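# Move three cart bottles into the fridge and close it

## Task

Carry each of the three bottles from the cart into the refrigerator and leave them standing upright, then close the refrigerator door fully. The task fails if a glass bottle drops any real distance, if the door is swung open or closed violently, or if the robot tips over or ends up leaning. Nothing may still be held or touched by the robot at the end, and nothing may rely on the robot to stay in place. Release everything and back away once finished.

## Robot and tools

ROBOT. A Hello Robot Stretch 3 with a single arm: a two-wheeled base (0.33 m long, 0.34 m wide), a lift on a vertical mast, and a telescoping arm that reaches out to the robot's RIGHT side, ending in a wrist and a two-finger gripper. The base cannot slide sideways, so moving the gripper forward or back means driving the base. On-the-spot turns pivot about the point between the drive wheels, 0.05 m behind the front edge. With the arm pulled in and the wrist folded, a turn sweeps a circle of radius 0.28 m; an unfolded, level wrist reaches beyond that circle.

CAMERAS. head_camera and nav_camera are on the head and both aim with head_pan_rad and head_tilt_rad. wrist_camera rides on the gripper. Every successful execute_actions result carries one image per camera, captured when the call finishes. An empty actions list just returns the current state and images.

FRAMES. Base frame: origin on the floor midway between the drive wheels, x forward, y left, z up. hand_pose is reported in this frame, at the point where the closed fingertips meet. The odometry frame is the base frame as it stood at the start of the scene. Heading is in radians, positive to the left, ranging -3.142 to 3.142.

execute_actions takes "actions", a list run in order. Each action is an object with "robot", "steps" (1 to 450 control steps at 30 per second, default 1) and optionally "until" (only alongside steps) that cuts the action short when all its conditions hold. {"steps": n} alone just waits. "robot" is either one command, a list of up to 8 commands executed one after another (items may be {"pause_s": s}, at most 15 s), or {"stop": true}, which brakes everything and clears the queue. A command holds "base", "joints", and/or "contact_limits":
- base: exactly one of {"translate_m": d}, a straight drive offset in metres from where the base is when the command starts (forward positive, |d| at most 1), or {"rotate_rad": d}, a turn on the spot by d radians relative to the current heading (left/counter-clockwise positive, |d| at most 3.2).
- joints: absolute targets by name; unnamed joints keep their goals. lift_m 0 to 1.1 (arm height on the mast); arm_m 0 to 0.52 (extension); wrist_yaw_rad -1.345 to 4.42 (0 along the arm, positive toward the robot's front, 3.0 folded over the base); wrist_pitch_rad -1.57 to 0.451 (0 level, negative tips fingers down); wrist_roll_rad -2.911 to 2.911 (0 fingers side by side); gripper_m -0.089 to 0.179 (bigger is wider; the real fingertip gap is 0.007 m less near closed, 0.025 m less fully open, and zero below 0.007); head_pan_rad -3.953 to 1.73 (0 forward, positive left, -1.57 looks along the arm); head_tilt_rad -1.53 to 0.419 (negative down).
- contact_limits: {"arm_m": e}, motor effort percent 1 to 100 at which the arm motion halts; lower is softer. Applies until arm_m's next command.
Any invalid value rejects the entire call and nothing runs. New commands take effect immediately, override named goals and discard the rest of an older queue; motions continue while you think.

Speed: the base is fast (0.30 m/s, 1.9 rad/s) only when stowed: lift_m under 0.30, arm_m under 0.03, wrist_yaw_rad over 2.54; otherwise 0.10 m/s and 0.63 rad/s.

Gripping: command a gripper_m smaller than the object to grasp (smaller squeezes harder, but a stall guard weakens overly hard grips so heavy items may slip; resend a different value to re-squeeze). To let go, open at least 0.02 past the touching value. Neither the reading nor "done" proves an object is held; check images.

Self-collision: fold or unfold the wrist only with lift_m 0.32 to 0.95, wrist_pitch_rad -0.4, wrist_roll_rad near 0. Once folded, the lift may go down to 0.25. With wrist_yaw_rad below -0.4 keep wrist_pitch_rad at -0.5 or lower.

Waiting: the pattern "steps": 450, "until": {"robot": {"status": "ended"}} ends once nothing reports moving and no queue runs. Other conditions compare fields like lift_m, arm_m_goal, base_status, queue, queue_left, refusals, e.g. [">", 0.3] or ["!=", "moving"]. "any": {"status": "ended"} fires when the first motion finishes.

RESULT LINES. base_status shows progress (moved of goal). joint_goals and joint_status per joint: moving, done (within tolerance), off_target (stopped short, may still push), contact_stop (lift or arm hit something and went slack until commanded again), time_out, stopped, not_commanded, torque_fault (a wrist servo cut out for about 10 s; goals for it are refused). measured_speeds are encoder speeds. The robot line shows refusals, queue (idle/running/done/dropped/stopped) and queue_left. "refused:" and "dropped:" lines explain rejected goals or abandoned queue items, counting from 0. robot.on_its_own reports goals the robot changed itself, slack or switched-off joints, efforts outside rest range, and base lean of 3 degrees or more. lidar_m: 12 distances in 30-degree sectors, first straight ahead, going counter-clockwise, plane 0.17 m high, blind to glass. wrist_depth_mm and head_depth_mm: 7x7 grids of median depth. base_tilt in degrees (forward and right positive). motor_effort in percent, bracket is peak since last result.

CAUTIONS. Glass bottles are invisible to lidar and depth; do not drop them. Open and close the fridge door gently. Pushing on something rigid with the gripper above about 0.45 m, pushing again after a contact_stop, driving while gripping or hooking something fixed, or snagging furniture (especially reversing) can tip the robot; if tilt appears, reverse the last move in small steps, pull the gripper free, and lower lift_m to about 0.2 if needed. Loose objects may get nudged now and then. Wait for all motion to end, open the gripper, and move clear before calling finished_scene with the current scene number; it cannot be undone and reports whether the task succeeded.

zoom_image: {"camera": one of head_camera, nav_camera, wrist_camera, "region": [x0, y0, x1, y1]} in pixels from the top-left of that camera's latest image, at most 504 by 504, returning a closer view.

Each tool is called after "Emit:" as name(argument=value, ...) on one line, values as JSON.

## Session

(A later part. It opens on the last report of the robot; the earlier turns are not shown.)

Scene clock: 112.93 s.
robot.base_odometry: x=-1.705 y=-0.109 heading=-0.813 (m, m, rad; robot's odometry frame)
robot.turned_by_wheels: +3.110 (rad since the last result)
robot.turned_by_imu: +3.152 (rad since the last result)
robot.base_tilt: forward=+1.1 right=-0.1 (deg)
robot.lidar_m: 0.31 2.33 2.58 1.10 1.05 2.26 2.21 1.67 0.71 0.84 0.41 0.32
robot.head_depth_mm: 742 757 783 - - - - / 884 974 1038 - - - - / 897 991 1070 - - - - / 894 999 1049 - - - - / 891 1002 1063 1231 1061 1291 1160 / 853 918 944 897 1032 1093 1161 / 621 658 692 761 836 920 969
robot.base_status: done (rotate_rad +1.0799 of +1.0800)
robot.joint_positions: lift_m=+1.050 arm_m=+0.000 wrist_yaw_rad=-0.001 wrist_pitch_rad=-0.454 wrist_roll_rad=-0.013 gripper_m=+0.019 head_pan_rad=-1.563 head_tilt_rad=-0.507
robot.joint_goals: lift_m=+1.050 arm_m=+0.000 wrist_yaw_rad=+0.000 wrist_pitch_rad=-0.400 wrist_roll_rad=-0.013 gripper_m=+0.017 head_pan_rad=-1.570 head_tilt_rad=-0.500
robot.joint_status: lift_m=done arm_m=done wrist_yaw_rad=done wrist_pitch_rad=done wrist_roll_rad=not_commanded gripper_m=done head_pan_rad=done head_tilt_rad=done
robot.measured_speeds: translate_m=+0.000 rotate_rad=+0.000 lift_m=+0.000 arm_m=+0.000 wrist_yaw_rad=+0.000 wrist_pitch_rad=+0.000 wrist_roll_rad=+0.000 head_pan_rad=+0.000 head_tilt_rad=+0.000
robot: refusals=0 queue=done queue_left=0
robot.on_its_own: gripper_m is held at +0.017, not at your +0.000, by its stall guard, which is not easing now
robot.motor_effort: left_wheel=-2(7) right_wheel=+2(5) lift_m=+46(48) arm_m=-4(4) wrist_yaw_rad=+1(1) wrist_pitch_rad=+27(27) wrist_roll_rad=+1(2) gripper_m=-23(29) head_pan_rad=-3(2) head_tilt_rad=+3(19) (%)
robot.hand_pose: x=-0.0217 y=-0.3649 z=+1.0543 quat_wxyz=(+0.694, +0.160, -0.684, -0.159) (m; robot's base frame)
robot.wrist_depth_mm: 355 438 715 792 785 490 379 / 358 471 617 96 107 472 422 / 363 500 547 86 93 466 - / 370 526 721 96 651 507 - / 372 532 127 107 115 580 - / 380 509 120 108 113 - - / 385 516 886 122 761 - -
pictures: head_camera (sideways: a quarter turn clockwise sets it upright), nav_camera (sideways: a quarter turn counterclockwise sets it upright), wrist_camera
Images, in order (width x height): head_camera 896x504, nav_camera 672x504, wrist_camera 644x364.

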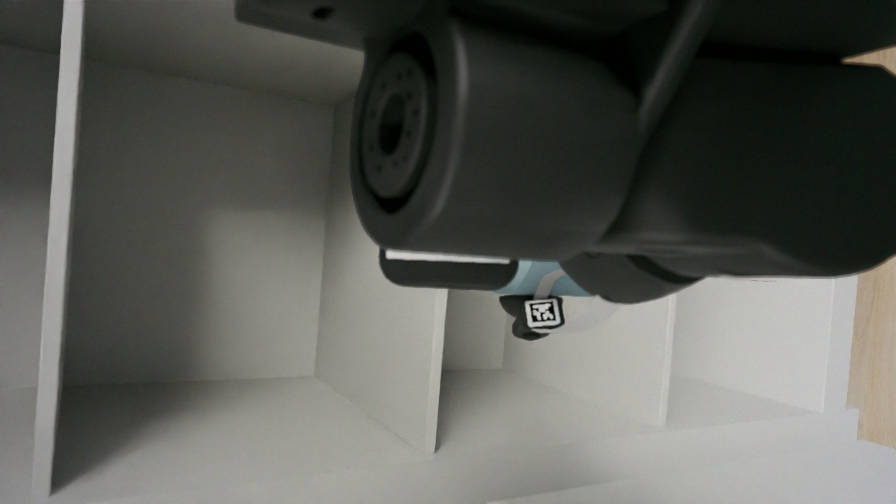

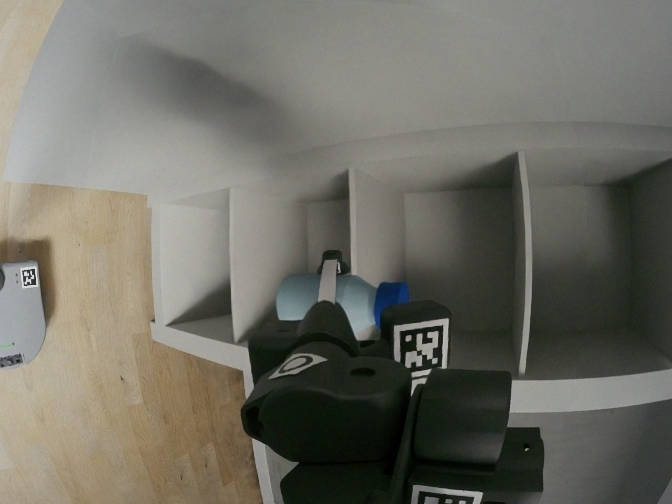

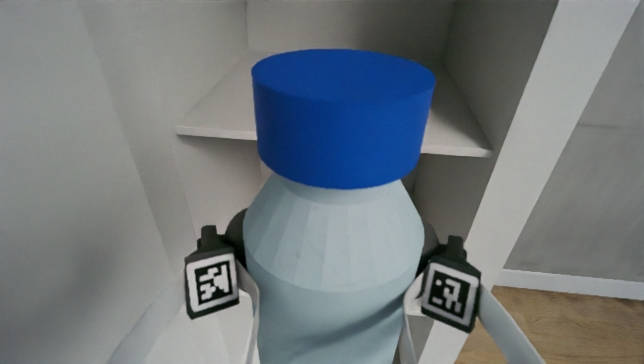

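Emit:
execute_actions(actions=[{"robot":[{"base":{"translate_m":0.11},"joints":{"arm_m":0.5}},{"joints":{"lift_m":1.01}}],"steps":450,"until":{"robot":{"status":"ended"}}}])

Scene clock: 128.80 s.
robot.base_odometry: x=-1.629 y=-0.189 heading=-0.813 (m, m, rad; robot's odometry frame)
robot.turned_by_wheels: +0.000 (rad since the last result)
robot.turned_by_imu: +0.003 (rad since the last result)
robot.base_tilt: forward=+1.1 right=+0.1 (deg)
robot.lidar_m: 0.20 2.23 2.55 1.25 1.16 2.37 2.32 1.67 0.76 0.63 0.27 0.20
robot.head_depth_mm: 877 977 - 911 965 970 1201 / 897 972 1015 884 1161 1130 1174 / 904 972 1053 869 1142 1300 1185 / 902 991 910 1234 1134 1288 1173 / 726 892 924 854 1051 1213 1182 / 559 612 662 732 816 895 965 / 472 489 510 535 558 587 617
robot.base_status: done (translate_m +0.1100 of +0.1100)
robot.joint_positions: lift_m=+1.010 arm_m=+0.500 wrist_yaw_rad=-0.001 wrist_pitch_rad=-0.454 wrist_roll_rad=-0.013 gripper_m=+0.022 head_pan_rad=-1.563 head_tilt_rad=-0.507
robot.joint_goals: lift_m=+1.010 arm_m=+0.500 wrist_yaw_rad=+0.000 wrist_pitch_rad=-0.400 wrist_roll_rad=-0.013 gripper_m=+0.021 head_pan_rad=-1.570 head_tilt_rad=-0.500
robot.joint_status: lift_m=done arm_m=done wrist_yaw_rad=done wrist_pitch_rad=done wrist_roll_rad=not_commanded gripper_m=done head_pan_rad=done head_tilt_rad=done
robot.measured_speeds: translate_m=+0.000 rotate_rad=+0.000 lift_m=+0.000 arm_m=+0.000 wrist_yaw_rad=+0.000 wrist_pitch_rad=+0.000 wrist_roll_rad=+0.000 head_pan_rad=+0.000 head_tilt_rad=+0.000
robot: refusals=0 queue=done queue_left=0
robot.on_its_own: gripper_m is held at +0.021, not at your +0.000, by its stall guard, which is not easing now
robot.motor_effort: left_wheel=-2(4) right_wheel=+2(6) lift_m=+34(47) arm_m=+5(2) wrist_yaw_rad=+0(1) wrist_pitch_rad=+27(27) wrist_roll_rad=+1(1) gripper_m=-22(23) head_pan_rad=-2(3) head_tilt_rad=+3(2) (%)
robot.hand_pose: x=-0.0217 y=-0.8643 z=+1.0147 quat_wxyz=(+0.693, +0.160, -0.684, -0.159) (m; robot's base frame)
robot.wrist_depth_mm: 149 197 338 350 340 332 321 / 151 202 290 95 107 359 349 / 154 206 301 87 94 393 381 / 156 210 319 96 325 355 360 / 158 215 127 106 114 296 297 / 161 207 119 108 114 252 254 / 164 203 209 122 208 219 220
pictures: head_camera (sideways: a quarter turn clockwise sets it upright), nav_camera (sideways: a quarter turn counterclockwise sets it upright), wrist_camera
Images, in order (width x height): head_camera 896x504, nav_camera 672x504, wrist_camera 644x364.

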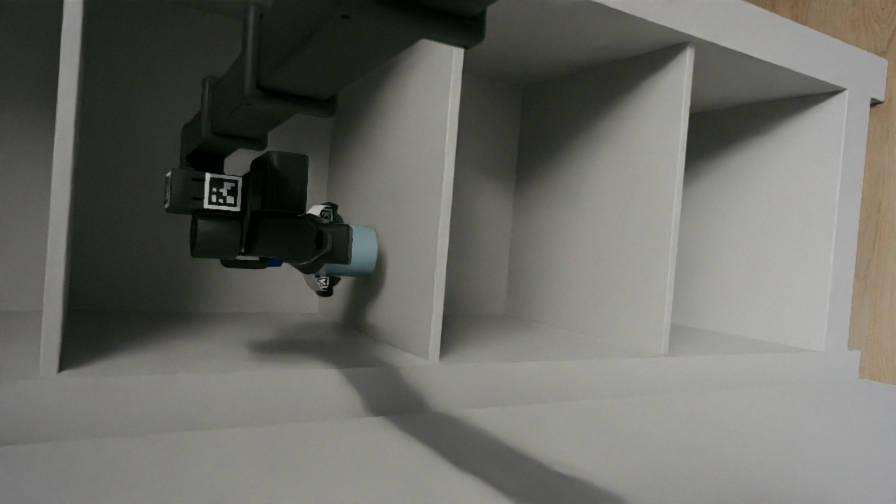

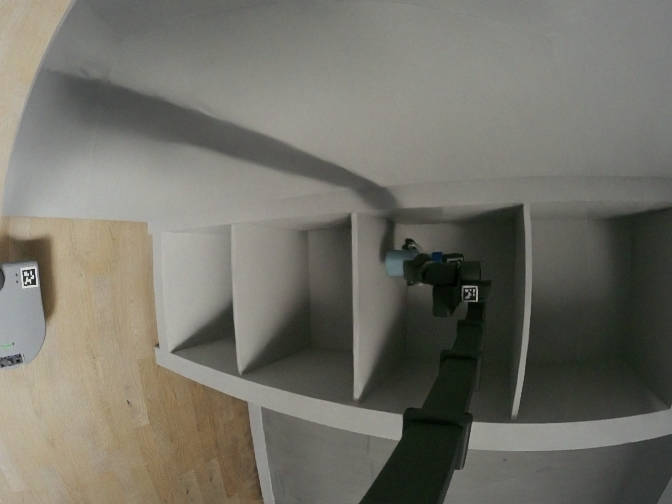

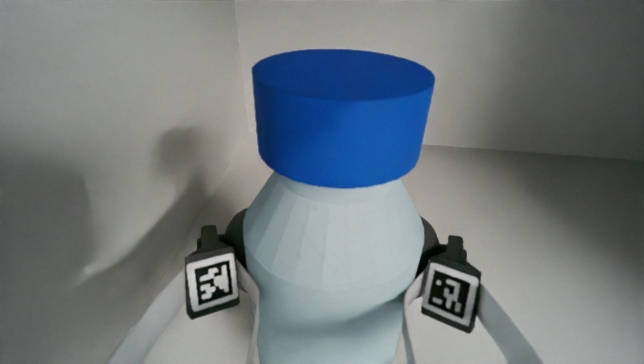

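Emit:
execute_actions(actions=[{"robot":[{"joints":{"lift_m":0.965}},{"joints":{"gripper_m":0.12}},{"joints":{"arm_m":0}}],"steps":450,"until":{"robot":{"status":"ended"}}}])

Emit:
execute_actions(actions=[{"robot":[{"base":{"translate_m":-0.11}},{"base":{"rotate_rad":-1.08}},{"base":{"translate_m":-0.56}},{"base":{"rotate_rad":-2.03}},{"base":{"translate_m":0.24},"joints":{"arm_m":0.2,"lift_m":0.93,"head_tilt_rad":-0.7}}],"steps":450,"until":{"robot":{"status":"ended"}}},{"steps":450,"until":{"robot":{"status":"ended"}}}])

Scene clock: 144.53 s.
robot.base_odometry: x=-1.629 y=-0.189 heading=-0.813 (m, m, rad; robot's odometry frame)
robot.turned_by_wheels: +0.000 (rad since the last result)
robot.turned_by_imu: +0.003 (rad since the last result)
robot.base_tilt: forward=+1.2 right=+0.1 (deg)
robot.lidar_m: 0.20 2.22 2.55 1.24 1.17 2.36 2.32 1.67 0.76 0.63 0.27 0.20
robot.head_depth_mm: 877 975 1019 870 977 - - / 891 986 1062 885 1203 - - / 901 998 1068 875 1243 - - / 906 1003 844 865 1227 - - / 732 891 938 855 1085 1239 1170 / 560 614 663 731 807 894 970 / 471 489 511 534 558 586 617
robot.base_status: done (translate_m +0.1100 of +0.1100)
robot.joint_positions: lift_m=+0.965 arm_m=+0.000 wrist_yaw_rad=-0.001 wrist_pitch_rad=-0.415 wrist_roll_rad=-0.013 gripper_m=+0.120 head_pan_rad=-1.563 head_tilt_rad=-0.507
robot.joint_goals: lift_m=+0.965 arm_m=+0.000 wrist_yaw_rad=+0.000 wrist_pitch_rad=-0.400 wrist_roll_rad=-0.013 gripper_m=+0.120 head_pan_rad=-1.570 head_tilt_rad=-0.500
robot.joint_status: lift_m=done arm_m=done wrist_yaw_rad=done wrist_pitch_rad=done wrist_roll_rad=not_commanded gripper_m=done head_pan_rad=done head_tilt_rad=done
robot.measured_speeds: translate_m=+0.000 rotate_rad=+0.000 lift_m=+0.000 arm_m=+0.000 wrist_yaw_rad=+0.000 wrist_pitch_rad=+0.000 wrist_roll_rad=+0.000 head_pan_rad=+0.000 head_tilt_rad=+0.000
robot: refusals=0 queue=done queue_left=0
robot.motor_effort: left_wheel=-2(3) right_wheel=+2(2) lift_m=+29(33) arm_m=-3(4) wrist_yaw_rad=+0(0) wrist_pitch_rad=+7(27) wrist_roll_rad=+1(1) gripper_m=+1(96) head_pan_rad=-3(2) head_tilt_rad=+3(3) (%)
robot.hand_pose: x=-0.0217 y=-0.3700 z=+0.9786 quat_wxyz=(+0.696, +0.147, -0.687, -0.145) (m; robot's base frame)
robot.wrist_depth_mm: 232 315 428 704 781 755 455 / 236 323 468 548 561 572 453 / 240 328 502 948 927 640 450 / 244 335 540 992 992 684 489 / 246 322 613 833 836 623 561 / 250 305 662 756 729 - - / 243 381 675 - - 751 -
pictures: head_camera (sideways: a quarter turn clockwise sets it upright), nav_camera (sideways: a quarter turn counterclockwise sets it upright), wrist_camera
Images, in order (width x height): head_camera 896x504, nav_camera 672x504, wrist_camera 644x364.

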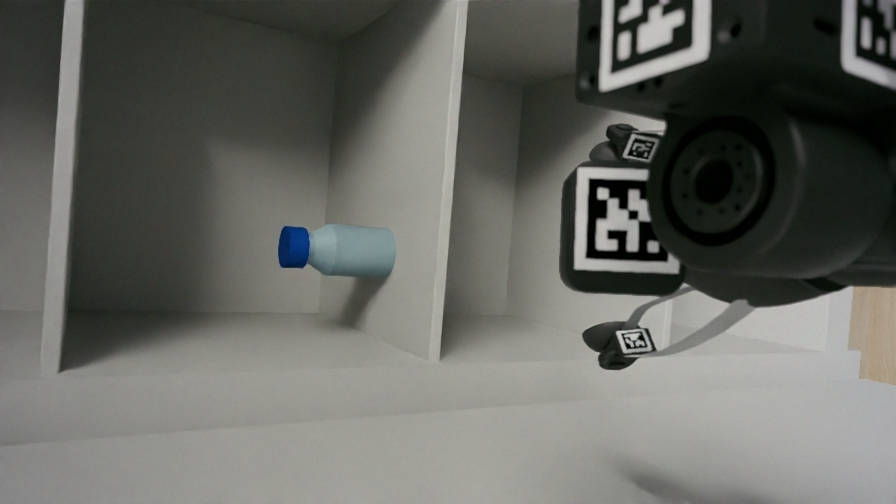

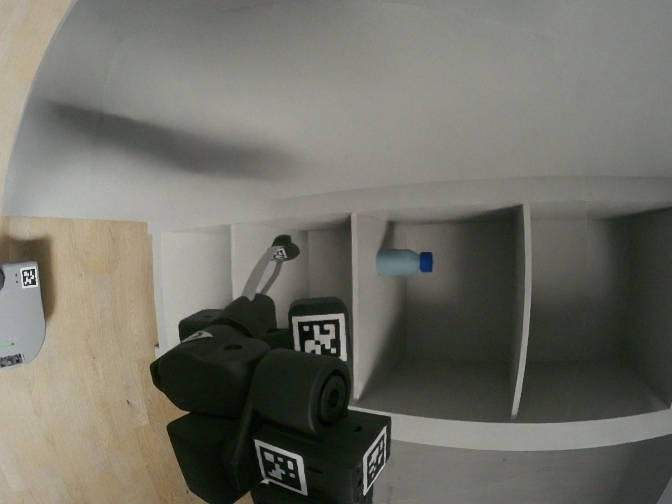

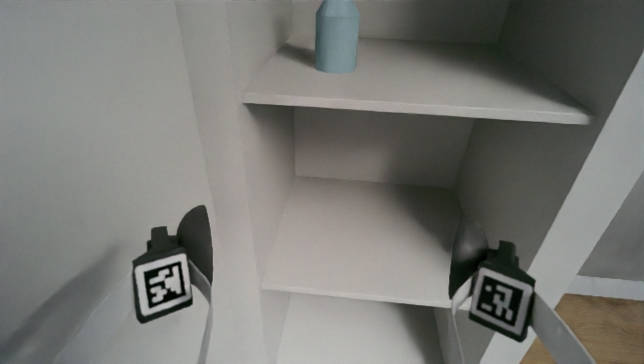

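Scene clock: 163.43 s.
robot.base_odometry: x=-1.697 y=+0.591 heading=+2.360 (m, m, rad; robot's odometry frame)
robot.turned_by_wheels: -3.110 (rad since the last result)
robot.turned_by_imu: -3.141 (rad since the last result)
robot.base_tilt: forward=+1.1 right=+0.0 (deg)
robot.lidar_m: 1.67 1.80 1.72 1.16 1.09 0.97 2.68 2.66 0.54 0.55 2.16 1.70
robot.head_depth_mm: 1708 1894 1077 - 1571 1343 1172 / 1715 1872 - 634 961 1332 1168 / 1726 1870 - - 1017 1087 1159 / 1758 1950 1017 1133 1011 1236 1154 / 1765 1995 939 1105 1083 1261 1154 / 1789 2024 2177 1732 1484 1321 1144 / 1793 2037 2257 1883 1550 1303 1133
robot.base_status: done (translate_m +0.2400 of +0.2400)
robot.joint_positions: lift_m=+0.930 arm_m=+0.200 wrist_yaw_rad=-0.001 wrist_pitch_rad=-0.416 wrist_roll_rad=-0.013 gripper_m=+0.120 head_pan_rad=-1.563 head_tilt_rad=-0.692
robot.joint_goals: lift_m=+0.930 arm_m=+0.200 wrist_yaw_rad=+0.000 wrist_pitch_rad=-0.400 wrist_roll_rad=-0.013 gripper_m=+0.120 head_pan_rad=-1.570 head_tilt_rad=-0.700
robot.joint_status: lift_m=done arm_m=done wrist_yaw_rad=done wrist_pitch_rad=done wrist_roll_rad=not_commanded gripper_m=done head_pan_rad=done head_tilt_rad=done
robot.measured_speeds: translate_m=+0.000 rotate_rad=+0.000 lift_m=+0.000 arm_m=+0.000 wrist_yaw_rad=+0.000 wrist_pitch_rad=+0.000 wrist_roll_rad=+0.000 head_pan_rad=+0.000 head_tilt_rad=+0.000
robot: refusals=0 queue=done queue_left=0
robot.motor_effort: left_wheel=+2(8) right_wheel=-2(5) lift_m=+29(31) arm_m=+4(5) wrist_yaw_rad=+0(0) wrist_pitch_rad=+8(7) wrist_roll_rad=+1(1) gripper_m=+0(1) head_pan_rad=-2(2) head_tilt_rad=-5(18) (%)
robot.hand_pose: x=-0.0217 y=-0.5694 z=+0.9434 quat_wxyz=(+0.696, +0.147, -0.687, -0.146) (m; robot's base frame)
robot.wrist_depth_mm: - - - - - - - / - - - - 747 - - / - - 528 308 414 636 600 / - 406 456 321 449 493 480 / - 295 392 355 398 417 395 / - - 285 275 335 - 334 / - - 223 248 229 285 294
pictures: head_camera (sideways: a quarter turn clockwise sets it upright), nav_camera (sideways: a quarter turn counterclockwise sets it upright), wrist_camera
Images, in order (width x height): head_camera 896x504, nav_camera 672x504, wrist_camera 644x364.

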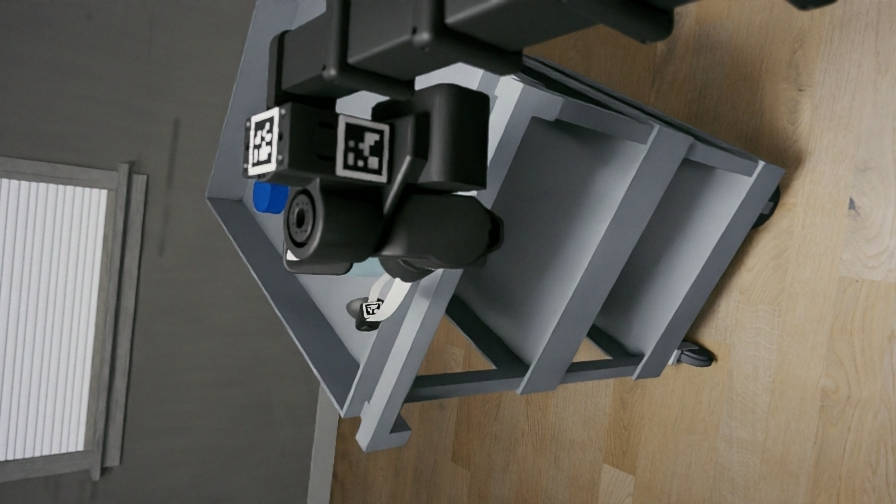

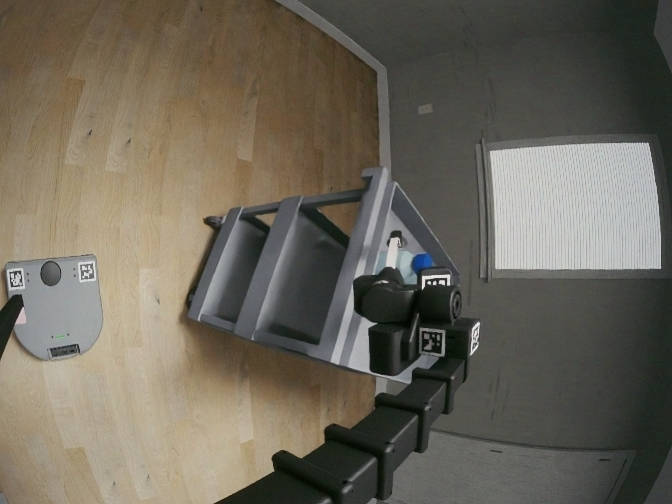

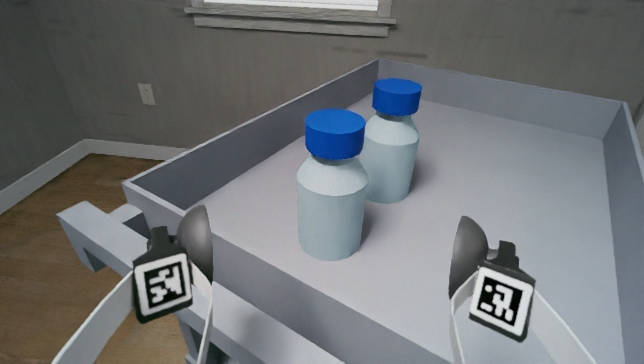

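Emit:
execute_actions(actions=[{"robot":[{"joints":{"arm_m":0.365,"lift_m":0.91}},{"joints":{"lift_m":0.84}}],"steps":450,"until":{"robot":{"status":"ended"}}}])

Emit:
execute_actions(actions=[{"robot":[{"joints":{"gripper_m":0.015}},{"joints":{"lift_m":0.87}}],"steps":450,"until":{"robot":{"status":"ended"}}}])

Scene clock: 175.57 s.
robot.base_odometry: x=-1.697 y=+0.591 heading=+2.360 (m, m, rad; robot's odometry frame)
robot.turned_by_wheels: +0.000 (rad since the last result)
robot.turned_by_imu: +0.002 (rad since the last result)
robot.base_tilt: forward=+1.1 right=+0.1 (deg)
robot.lidar_m: 1.68 1.80 1.71 1.16 1.09 0.97 2.68 2.66 0.54 0.56 2.17 1.70
robot.head_depth_mm: 1695 1907 1027 1167 - - - / 1714 1877 1112 - 971 1283 1167 / 1735 1886 - 669 1022 1094 1162 / 1745 1945 1040 989 1014 1232 1156 / 1755 2020 943 1091 1087 1263 1144 / 1792 2028 2178 1741 1482 1312 1145 / 1784 2045 2282 1902 1547 1309 1126
robot.base_status: done (translate_m +0.2400 of +0.2400)
robot.joint_positions: lift_m=+0.840 arm_m=+0.365 wrist_yaw_rad=-0.001 wrist_pitch_rad=-0.416 wrist_roll_rad=-0.013 gripper_m=+0.120 head_pan_rad=-1.563 head_tilt_rad=-0.692
robot.joint_goals: lift_m=+0.840 arm_m=+0.365 wrist_yaw_rad=+0.000 wrist_pitch_rad=-0.400 wrist_roll_rad=-0.013 gripper_m=+0.120 head_pan_rad=-1.570 head_tilt_rad=-0.700
robot.joint_status: lift_m=done arm_m=done wrist_yaw_rad=done wrist_pitch_rad=done wrist_roll_rad=not_commanded gripper_m=done head_pan_rad=done head_tilt_rad=done
robot.measured_speeds: translate_m=+0.000 rotate_rad=+0.000 lift_m=+0.000 arm_m=+0.000 wrist_yaw_rad=+0.000 wrist_pitch_rad=+0.000 wrist_roll_rad=+0.000 head_pan_rad=+0.000 head_tilt_rad=+0.000
robot: refusals=0 queue=done queue_left=0
robot.motor_effort: left_wheel=+1(2) right_wheel=-2(2) lift_m=+29(30) arm_m=+4(4) wrist_yaw_rad=-1(0) wrist_pitch_rad=+7(8) wrist_roll_rad=+1(1) gripper_m=+1(1) head_pan_rad=-2(3) head_tilt_rad=-5(4) (%)
robot.hand_pose: x=-0.0217 y=-0.7344 z=+0.8534 quat_wxyz=(+0.696, +0.147, -0.687, -0.146) (m; robot's base frame)
robot.wrist_depth_mm: - - - - 584 - - / - - - 116 193 499 470 / - 272 318 106 207 402 433 / 217 261 305 124 220 315 331 / 224 256 251 125 194 276 271 / 216 223 213 134 209 - 227 / 193 187 190 155 188 189 196
pictures: head_camera (sideways: a quarter turn clockwise sets it upright), nav_camera (sideways: a quarter turn counterclockwise sets it upright), wrist_camera
Images, in order (width x height): head_camera 896x504, nav_camera 672x504, wrist_camera 644x364.

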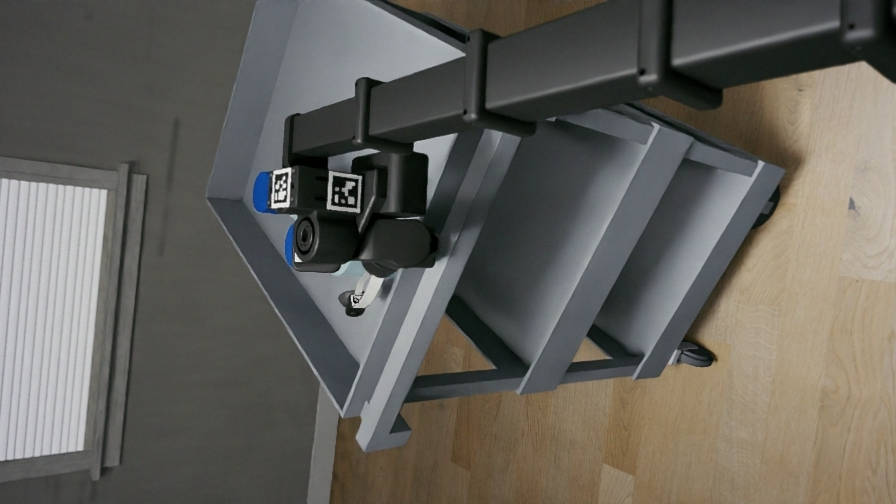

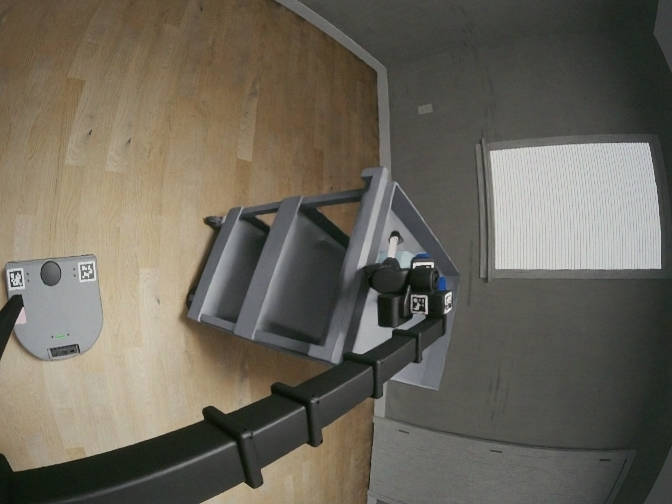

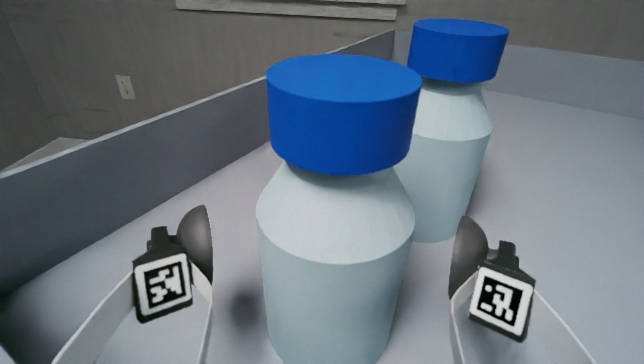

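Scene clock: 177.93 s.
robot.base_odometry: x=-1.697 y=+0.591 heading=+2.360 (m, m, rad; robot's odometry frame)
robot.turned_by_wheels: +0.000 (rad since the last result)
robot.turned_by_imu: +0.001 (rad since the last result)
robot.base_tilt: forward=+1.2 right=+0.2 (deg)
robot.lidar_m: 1.67 1.80 1.72 1.16 1.09 0.97 2.68 2.66 0.54 0.56 2.16 1.70
robot.head_depth_mm: 1688 1911 1025 1168 - - 1191 / 1720 1884 - 769 919 1300 1173 / 1711 1899 - 681 1025 1084 1157 / 1751 1951 - 726 1018 1235 1155 / 1768 2004 933 1096 1092 1262 1143 / 1774 2015 2179 1738 1492 1307 1141 / 1805 2038 2275 1901 1558 1313 1139
robot.base_status: done (translate_m +0.2400 of +0.2400)
robot.joint_positions: lift_m=+0.870 arm_m=+0.365 wrist_yaw_rad=-0.001 wrist_pitch_rad=-0.442 wrist_roll_rad=-0.013 gripper_m=+0.016 head_pan_rad=-1.563 head_tilt_rad=-0.692
robot.joint_goals: lift_m=+0.870 arm_m=+0.365 wrist_yaw_rad=+0.000 wrist_pitch_rad=-0.400 wrist_roll_rad=-0.013 gripper_m=+0.015 head_pan_rad=-1.570 head_tilt_rad=-0.700
robot.joint_status: lift_m=done arm_m=done wrist_yaw_rad=done wrist_pitch_rad=done wrist_roll_rad=not_commanded gripper_m=done head_pan_rad=done head_tilt_rad=done
robot.measured_speeds: translate_m=+0.000 rotate_rad=+0.000 lift_m=+0.000 arm_m=+0.000 wrist_yaw_rad=+0.000 wrist_pitch_rad=+0.000 wrist_roll_rad=+0.000 head_pan_rad=+0.000 head_tilt_rad=+0.000
robot: refusals=0 queue=done queue_left=0
robot.motor_effort: left_wheel=+1(1) right_wheel=-1(1) lift_m=+45(44) arm_m=+4(3) wrist_yaw_rad=-1(2) wrist_pitch_rad=+21(22) wrist_roll_rad=+1(1) gripper_m=-23(100) head_pan_rad=-3(2) head_tilt_rad=-4(5) (%)
robot.hand_pose: x=-0.0218 y=-0.7310 z=+0.8770 quat_wxyz=(+0.694, +0.156, -0.685, -0.155) (m; robot's base frame)
robot.wrist_depth_mm: - - - - - - - / - - - 107 137 504 486 / - - 329 107 214 437 468 / - 267 328 122 225 356 365 / 227 269 275 123 132 295 299 / 233 243 154 131 141 254 252 / 212 212 213 148 209 217 219
pictures: head_camera (sideways: a quarter turn clockwise sets it upright), nav_camera (sideways: a quarter turn counterclockwise sets it upright), wrist_camera
Images, in order (width x height): head_camera 896x504, nav_camera 672x504, wrist_camera 644x364.

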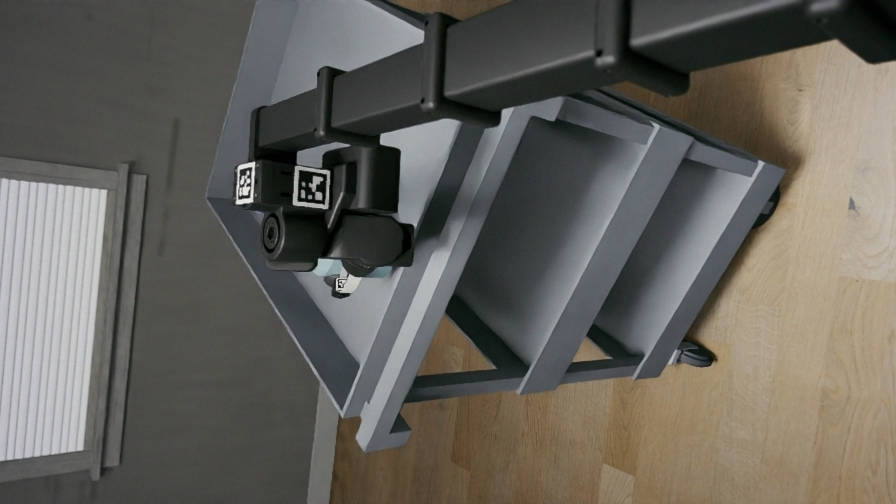

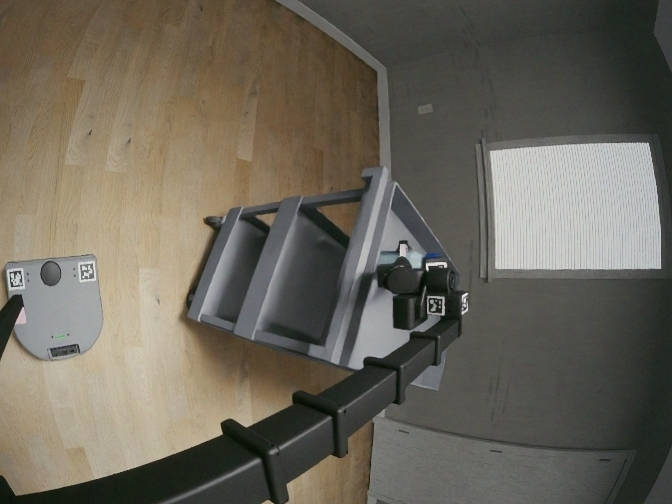

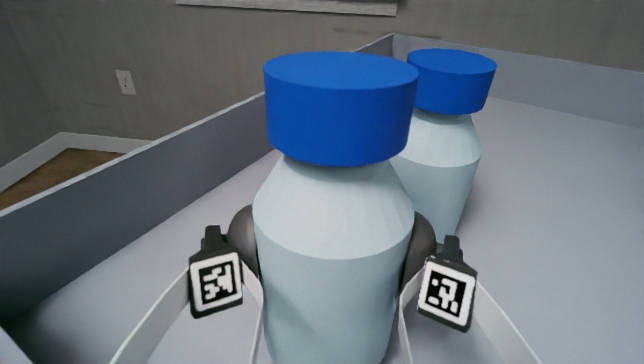

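Emit:
execute_actions(actions=[{"robot":[{"joints":{"lift_m":0.96}},{"joints":{"arm_m":0,"lift_m":1.02}},{"base":{"rotate_rad":2.325},"joints":{"head_tilt_rad":-0.5}},{"base":{"translate_m":0.7}},{"base":{"rotate_rad":0.785}},{"joints":{"arm_m":0.33}}],"steps":450,"until":{"robot":{"status":"ended"}}},{"steps":450,"until":{"robot":{"status":"ended"}}}])

Scene clock: 209.70 s.
robot.base_odometry: x=-1.717 y=-0.109 heading=-0.813 (m, m, rad; robot's odometry frame)
robot.turned_by_wheels: +3.110 (rad since the last result)
robot.turned_by_imu: +3.153 (rad since the last result)
robot.base_tilt: forward=+1.1 right=+0.2 (deg)
robot.lidar_m: 0.32 2.34 2.59 1.10 1.05 2.25 2.20 1.65 0.70 0.86 0.42 0.32
robot.head_depth_mm: 716 728 - 726 811 1504 1281 / 879 950 977 838 934 956 1135 / 882 953 - 871 1143 1199 1153 / 890 969 - 1230 1134 1259 1173 / 883 992 829 846 1122 1279 1158 / 870 938 938 916 1045 1129 1154 / 637 671 701 762 836 920 990
robot.base_status: done (rotate_rad +0.7849 of +0.7850)
robot.joint_positions: lift_m=+1.020 arm_m=+0.330 wrist_yaw_rad=-0.001 wrist_pitch_rad=-0.444 wrist_roll_rad=-0.012 gripper_m=+0.016 head_pan_rad=-1.563 head_tilt_rad=-0.507
robot.joint_goals: lift_m=+1.020 arm_m=+0.330 wrist_yaw_rad=+0.000 wrist_pitch_rad=-0.400 wrist_roll_rad=-0.012 gripper_m=+0.015 head_pan_rad=-1.570 head_tilt_rad=-0.500
robot.joint_status: lift_m=done arm_m=done wrist_yaw_rad=done wrist_pitch_rad=done wrist_roll_rad=not_commanded gripper_m=done head_pan_rad=done head_tilt_rad=done
robot.measured_speeds: translate_m=+0.000 rotate_rad=+0.000 lift_m=+0.000 arm_m=+0.000 wrist_yaw_rad=+0.000 wrist_pitch_rad=+0.000 wrist_roll_rad=+0.000 head_pan_rad=+0.000 head_tilt_rad=+0.000
robot: refusals=0 queue=done queue_left=0
robot.motor_effort: left_wheel=-2(6) right_wheel=+2(5) lift_m=+45(46) arm_m=+4(2) wrist_yaw_rad=+2(0) wrist_pitch_rad=+21(21) wrist_roll_rad=+1(1) gripper_m=-23(23) head_pan_rad=-2(2) head_tilt_rad=+3(20) (%)
robot.hand_pose: x=-0.0218 y=-0.6958 z=+1.0266 quat_wxyz=(+0.694, +0.156, -0.685, -0.155) (m; robot's base frame)
robot.wrist_depth_mm: 291 395 497 490 476 460 323 / 298 361 269 108 137 491 315 / 302 368 278 106 433 459 309 / 306 351 305 122 365 383 304 / 290 303 294 123 132 316 297 / 257 260 154 131 140 268 268 / 237 235 228 149 223 233 235
pictures: head_camera (sideways: a quarter turn clockwise sets it upright), nav_camera (sideways: a quarter turn counterclockwise sets it upright), wrist_camera
Images, in order (width x height): head_camera 896x504, nav_camera 672x504, wrist_camera 644x364.

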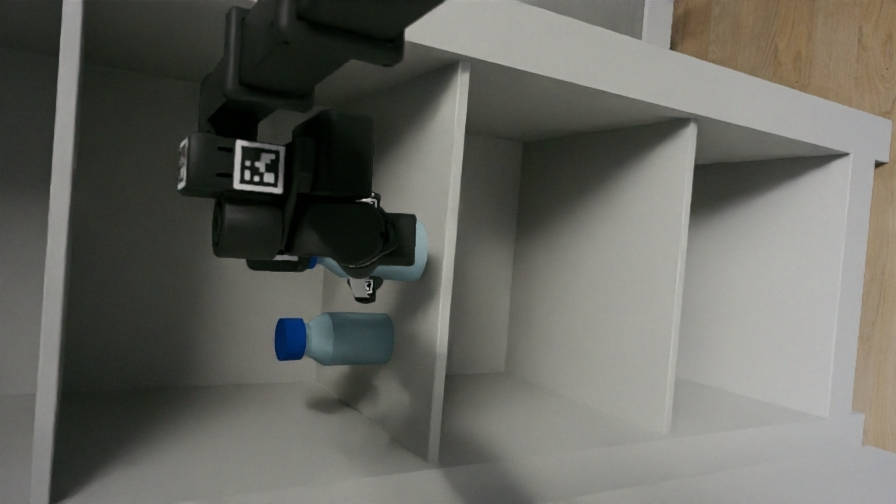

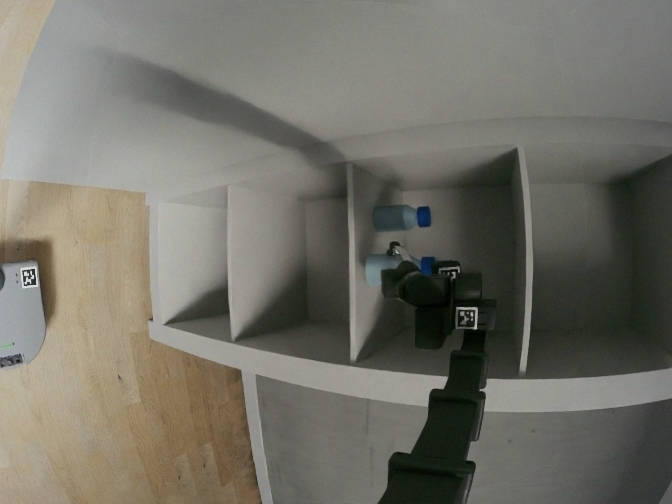

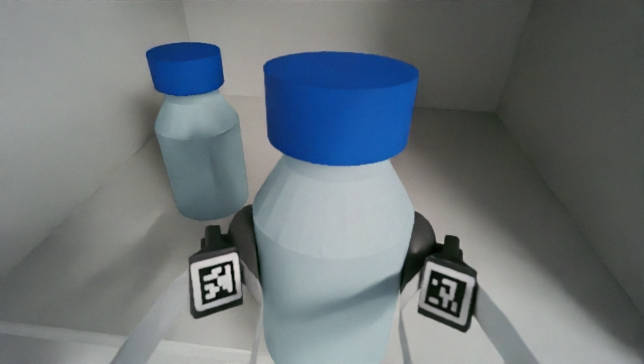

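Emit:
execute_actions(actions=[{"robot":[{"base":{"translate_m":-0.04},"joints":{"arm_m":0.52}},{"joints":{"lift_m":0.97}},{"joints":{"gripper_m":0.12}},{"joints":{"arm_m":0}}],"steps":450,"until":{"robot":{"status":"ended"}}}])

Emit:
execute_actions(actions=[{"robot":[{"base":{"rotate_rad":-0.905}},{"base":{"translate_m":-0.63}},{"base":{"rotate_rad":-2.205}},{"joints":{"arm_m":0.33,"lift_m":0.93,"head_tilt_rad":-0.7}},{"joints":{"lift_m":0.87}}],"steps":450,"until":{"robot":{"status":"ended"}}},{"steps":450,"until":{"robot":{"status":"ended"}}}])

Scene clock: 228.30 s.
robot.base_odometry: x=-1.744 y=-0.080 heading=-0.813 (m, m, rad; robot's odometry frame)
robot.turned_by_wheels: +0.000 (rad since the last result)
robot.turned_by_imu: +0.003 (rad since the last result)
robot.base_tilt: forward=+1.1 right=+0.1 (deg)
robot.lidar_m: 0.36 2.37 2.60 1.04 1.04 2.21 2.16 1.64 0.69 0.83 0.48 0.37
robot.head_depth_mm: 591 592 636 701 1411 - - / 865 939 890 751 826 - - / 882 979 1050 874 1229 - - / 889 986 914 864 1247 - - / 882 995 1032 847 1169 1273 1165 / 905 978 935 1053 1097 1250 1162 / 731 772 806 796 886 969 1083
robot.base_status: done (translate_m -0.0400 of -0.0400)
robot.joint_positions: lift_m=+0.970 arm_m=+0.000 wrist_yaw_rad=-0.001 wrist_pitch_rad=-0.415 wrist_roll_rad=-0.012 gripper_m=+0.120 head_pan_rad=-1.563 head_tilt_rad=-0.507
robot.joint_goals: lift_m=+0.970 arm_m=+0.000 wrist_yaw_rad=+0.000 wrist_pitch_rad=-0.400 wrist_roll_rad=-0.012 gripper_m=+0.120 head_pan_rad=-1.570 head_tilt_rad=-0.500
robot.joint_status: lift_m=done arm_m=done wrist_yaw_rad=done wrist_pitch_rad=done wrist_roll_rad=not_commanded gripper_m=done head_pan_rad=done head_tilt_rad=done
robot.measured_speeds: translate_m=+0.000 rotate_rad=+0.000 lift_m=+0.000 arm_m=+0.000 wrist_yaw_rad=+0.000 wrist_pitch_rad=+0.000 wrist_roll_rad=+0.000 head_pan_rad=+0.000 head_tilt_rad=+0.000
robot: refusals=0 queue=done queue_left=0
robot.motor_effort: left_wheel=-2(6) right_wheel=+1(2) lift_m=+29(45) arm_m=-4(3) wrist_yaw_rad=+0(1) wrist_pitch_rad=+7(22) wrist_roll_rad=+1(1) gripper_m=+0(95) head_pan_rad=-2(2) head_tilt_rad=+3(3) (%)
robot.hand_pose: x=-0.0218 y=-0.3700 z=+0.9836 quat_wxyz=(+0.696, +0.146, -0.687, -0.145) (m; robot's base frame)
robot.wrist_depth_mm: 413 486 642 746 751 381 825 / 413 481 550 564 579 403 908 / 418 513 820 913 610 441 975 / 426 559 923 978 835 483 - / 426 584 845 835 771 - - / 433 543 749 742 693 - - / 430 675 - - 815 - -
pictures: head_camera (sideways: a quarter turn clockwise sets it upright), nav_camera (sideways: a quarter turn counterclockwise sets it upright), wrist_camera
Images, in order (width x height): head_camera 896x504, nav_camera 672x504, wrist_camera 644x364.

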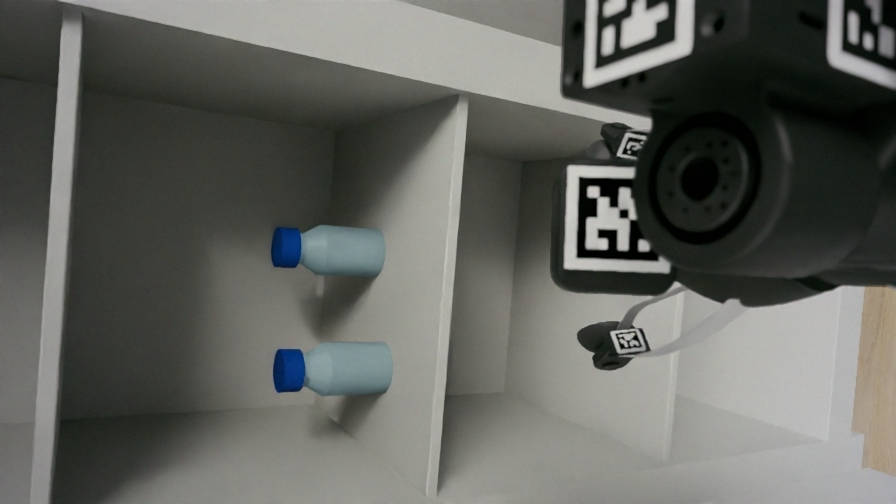

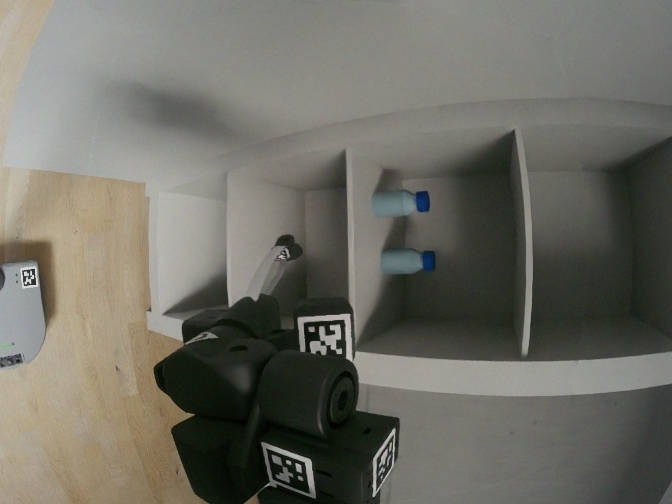

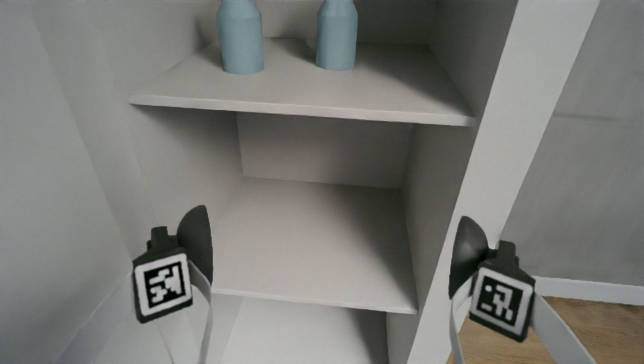

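Scene clock: 247.20 s.
robot.base_odometry: x=-1.652 y=+0.543 heading=+2.360 (m, m, rad; robot's odometry frame)
robot.turned_by_wheels: -3.110 (rad since the last result)
robot.turned_by_imu: -3.142 (rad since the last result)
robot.base_tilt: forward=+1.2 right=+0.0 (deg)
robot.lidar_m: 1.74 1.87 1.73 1.15 1.00 0.91 2.62 2.66 0.52 0.52 0.72 1.77
robot.head_depth_mm: 1689 1901 1065 2110 - - 1187 / 1717 1887 1116 756 1330 1343 1164 / 1719 1876 - 658 940 1194 1162 / 1732 1882 944 677 1008 1186 1155 / 1752 1971 971 728 1035 1246 1140 / 1797 2028 906 991 1114 1263 1136 / 1791 2067 2227 1796 1541 1309 1129
robot.base_status: done (rotate_rad -2.2049 of -2.2050)
robot.joint_positions: lift_m=+0.870 arm_m=+0.330 wrist_yaw_rad=-0.001 wrist_pitch_rad=-0.416 wrist_roll_rad=-0.012 gripper_m=+0.120 head_pan_rad=-1.563 head_tilt_rad=-0.692
robot.joint_goals: lift_m=+0.870 arm_m=+0.330 wrist_yaw_rad=+0.000 wrist_pitch_rad=-0.400 wrist_roll_rad=-0.012 gripper_m=+0.120 head_pan_rad=-1.570 head_tilt_rad=-0.700
robot.joint_status: lift_m=done arm_m=done wrist_yaw_rad=done wrist_pitch_rad=done wrist_roll_rad=not_commanded gripper_m=done head_pan_rad=done head_tilt_rad=done
robot.measured_speeds: translate_m=+0.000 rotate_rad=+0.000 lift_m=+0.000 arm_m=+0.000 wrist_yaw_rad=+0.000 wrist_pitch_rad=+0.000 wrist_roll_rad=+0.000 head_pan_rad=+0.000 head_tilt_rad=+0.000
robot: refusals=0 queue=done queue_left=0
robot.motor_effort: left_wheel=+2(6) right_wheel=-2(4) lift_m=+29(28) arm_m=+4(3) wrist_yaw_rad=+1(0) wrist_pitch_rad=+8(8) wrist_roll_rad=+1(1) gripper_m=+1(0) head_pan_rad=-3(2) head_tilt_rad=-5(21) (%)
robot.hand_pose: x=-0.0218 y=-0.6994 z=+0.8834 quat_wxyz=(+0.696, +0.147, -0.687, -0.146) (m; robot's base frame)
robot.wrist_depth_mm: - - - - - - - / - - - 252 586 544 - / - 349 428 260 487 492 474 / 287 338 369 286 375 382 387 / 286 307 302 298 309 321 315 / 253 260 256 258 260 - 266 / 225 217 223 223 225 222 229
pictures: head_camera (sideways: a quarter turn clockwise sets it upright), nav_camera (sideways: a quarter turn counterclockwise sets it upright), wrist_camera
Images, in order (width x height): head_camera 896x504, nav_camera 672x504, wrist_camera 644x364.

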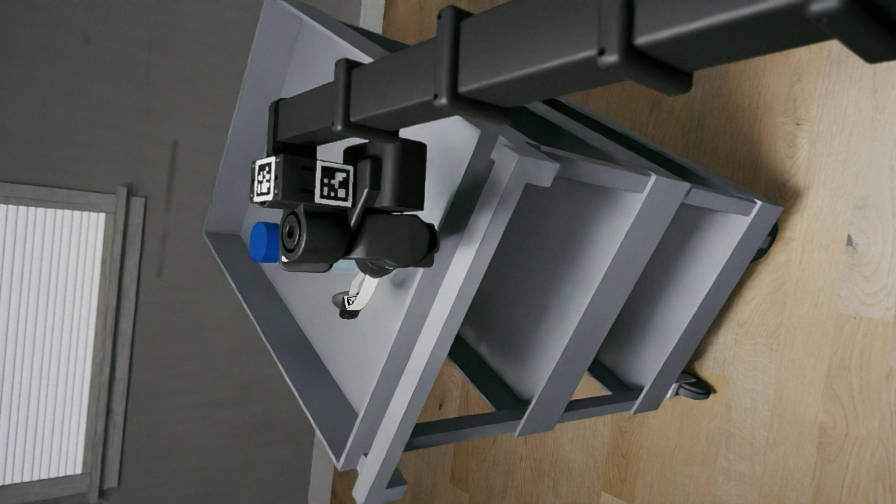

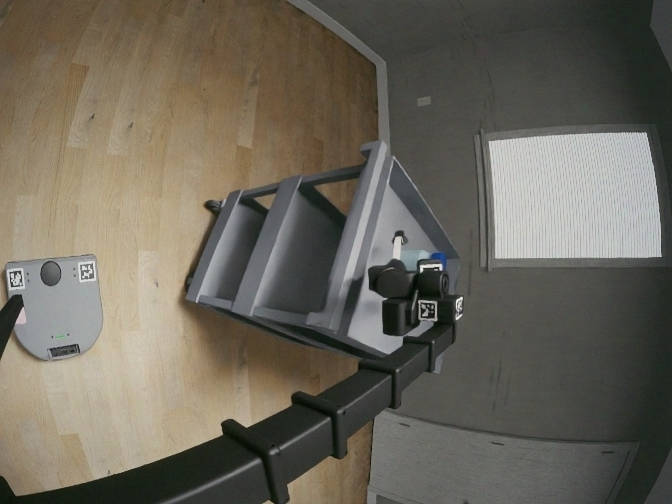

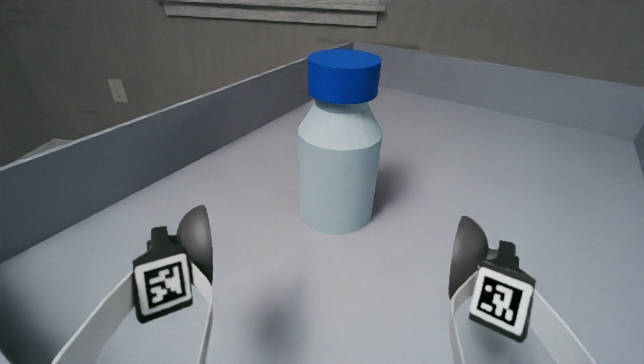

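Emit:
execute_actions(actions=[{"robot":[{"joints":{"arm_m":0.478,"lift_m":0.84}},{"joints":{"gripper_m":0.015}},{"joints":{"lift_m":0.87}}],"steps":450,"until":{"robot":{"status":"ended"}}}])

Scene clock: 255.10 s.
robot.base_odometry: x=-1.652 y=+0.543 heading=+2.360 (m, m, rad; robot's odometry frame)
robot.turned_by_wheels: +0.000 (rad since the last result)
robot.turned_by_imu: +0.002 (rad since the last result)
robot.base_tilt: forward=+1.1 right=+0.0 (deg)
robot.lidar_m: 1.74 1.87 1.72 1.15 1.00 0.91 2.61 2.66 0.52 0.52 0.71 1.77
robot.head_depth_mm: 1691 1893 1070 2107 - - 1185 / 1711 1885 - - 1123 1358 1168 / 1716 1877 928 766 946 1187 1159 / 1744 1906 911 699 1013 1183 1151 / 1754 1979 963 729 1036 1239 1151 / 1778 2017 903 986 1106 1260 1141 / 1797 2042 2219 1774 1546 1312 1130
robot.base_status: done (rotate_rad -2.2050 of -2.2050)
robot.joint_positions: lift_m=+0.870 arm_m=+0.478 wrist_yaw_rad=-0.002 wrist_pitch_rad=-0.448 wrist_roll_rad=-0.012 gripper_m=+0.019 head_pan_rad=-1.563 head_tilt_rad=-0.692
robot.joint_goals: lift_m=+0.870 arm_m=+0.478 wrist_yaw_rad=+0.000 wrist_pitch_rad=-0.400 wrist_roll_rad=-0.012 gripper_m=+0.018 head_pan_rad=-1.570 head_tilt_rad=-0.700
robot.joint_status: lift_m=done arm_m=done wrist_yaw_rad=done wrist_pitch_rad=done wrist_roll_rad=not_commanded gripper_m=done head_pan_rad=done head_tilt_rad=done
robot.measured_speeds: translate_m=+0.000 rotate_rad=+0.000 lift_m=+0.000 arm_m=+0.000 wrist_yaw_rad=+0.000 wrist_pitch_rad=+0.000 wrist_roll_rad=+0.000 head_pan_rad=+0.000 head_tilt_rad=+0.000
robot: refusals=0 queue=done queue_left=0
robot.motor_effort: left_wheel=+1(2) right_wheel=-1(2) lift_m=+46(49) arm_m=+4(3) wrist_yaw_rad=+1(5) wrist_pitch_rad=+23(25) wrist_roll_rad=+1(1) gripper_m=-23(100) head_pan_rad=-2(2) head_tilt_rad=-4(4) (%)
robot.hand_pose: x=-0.0221 y=-0.8432 z=+0.8757 quat_wxyz=(+0.694, +0.157, -0.685, -0.157) (m; robot's base frame)
robot.wrist_depth_mm: - - - - - - - / - - - 108 447 442 - / - - 326 95 106 426 393 / - 265 327 111 336 355 358 / 229 272 199 114 124 291 296 / 233 241 133 117 124 250 251 / 209 210 207 133 207 215 218
pictures: head_camera (sideways: a quarter turn clockwise sets it upright), nav_camera (sideways: a quarter turn counterclockwise sets it upright), wrist_camera
Images, in order (width x height): head_camera 896x504, nav_camera 672x504, wrist_camera 644x364.

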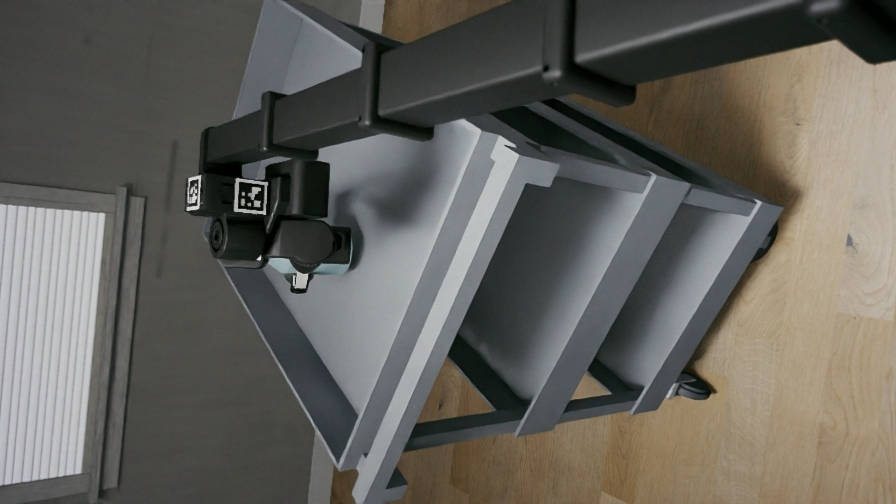

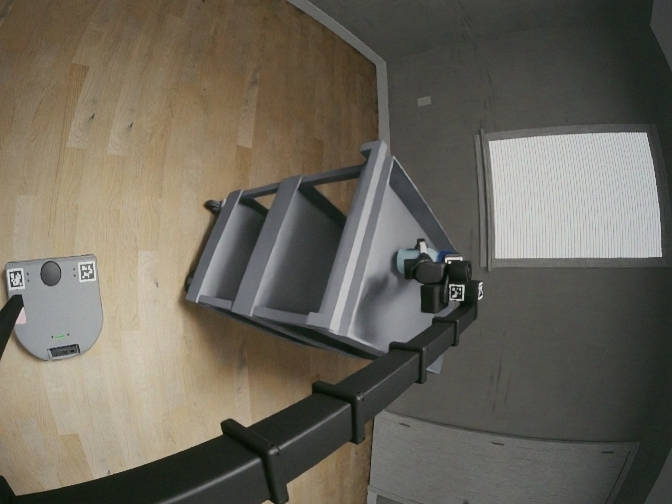

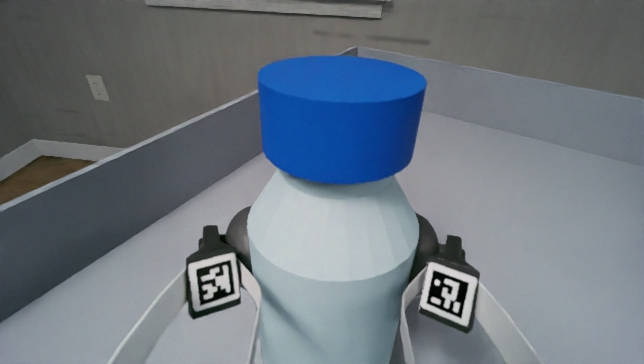

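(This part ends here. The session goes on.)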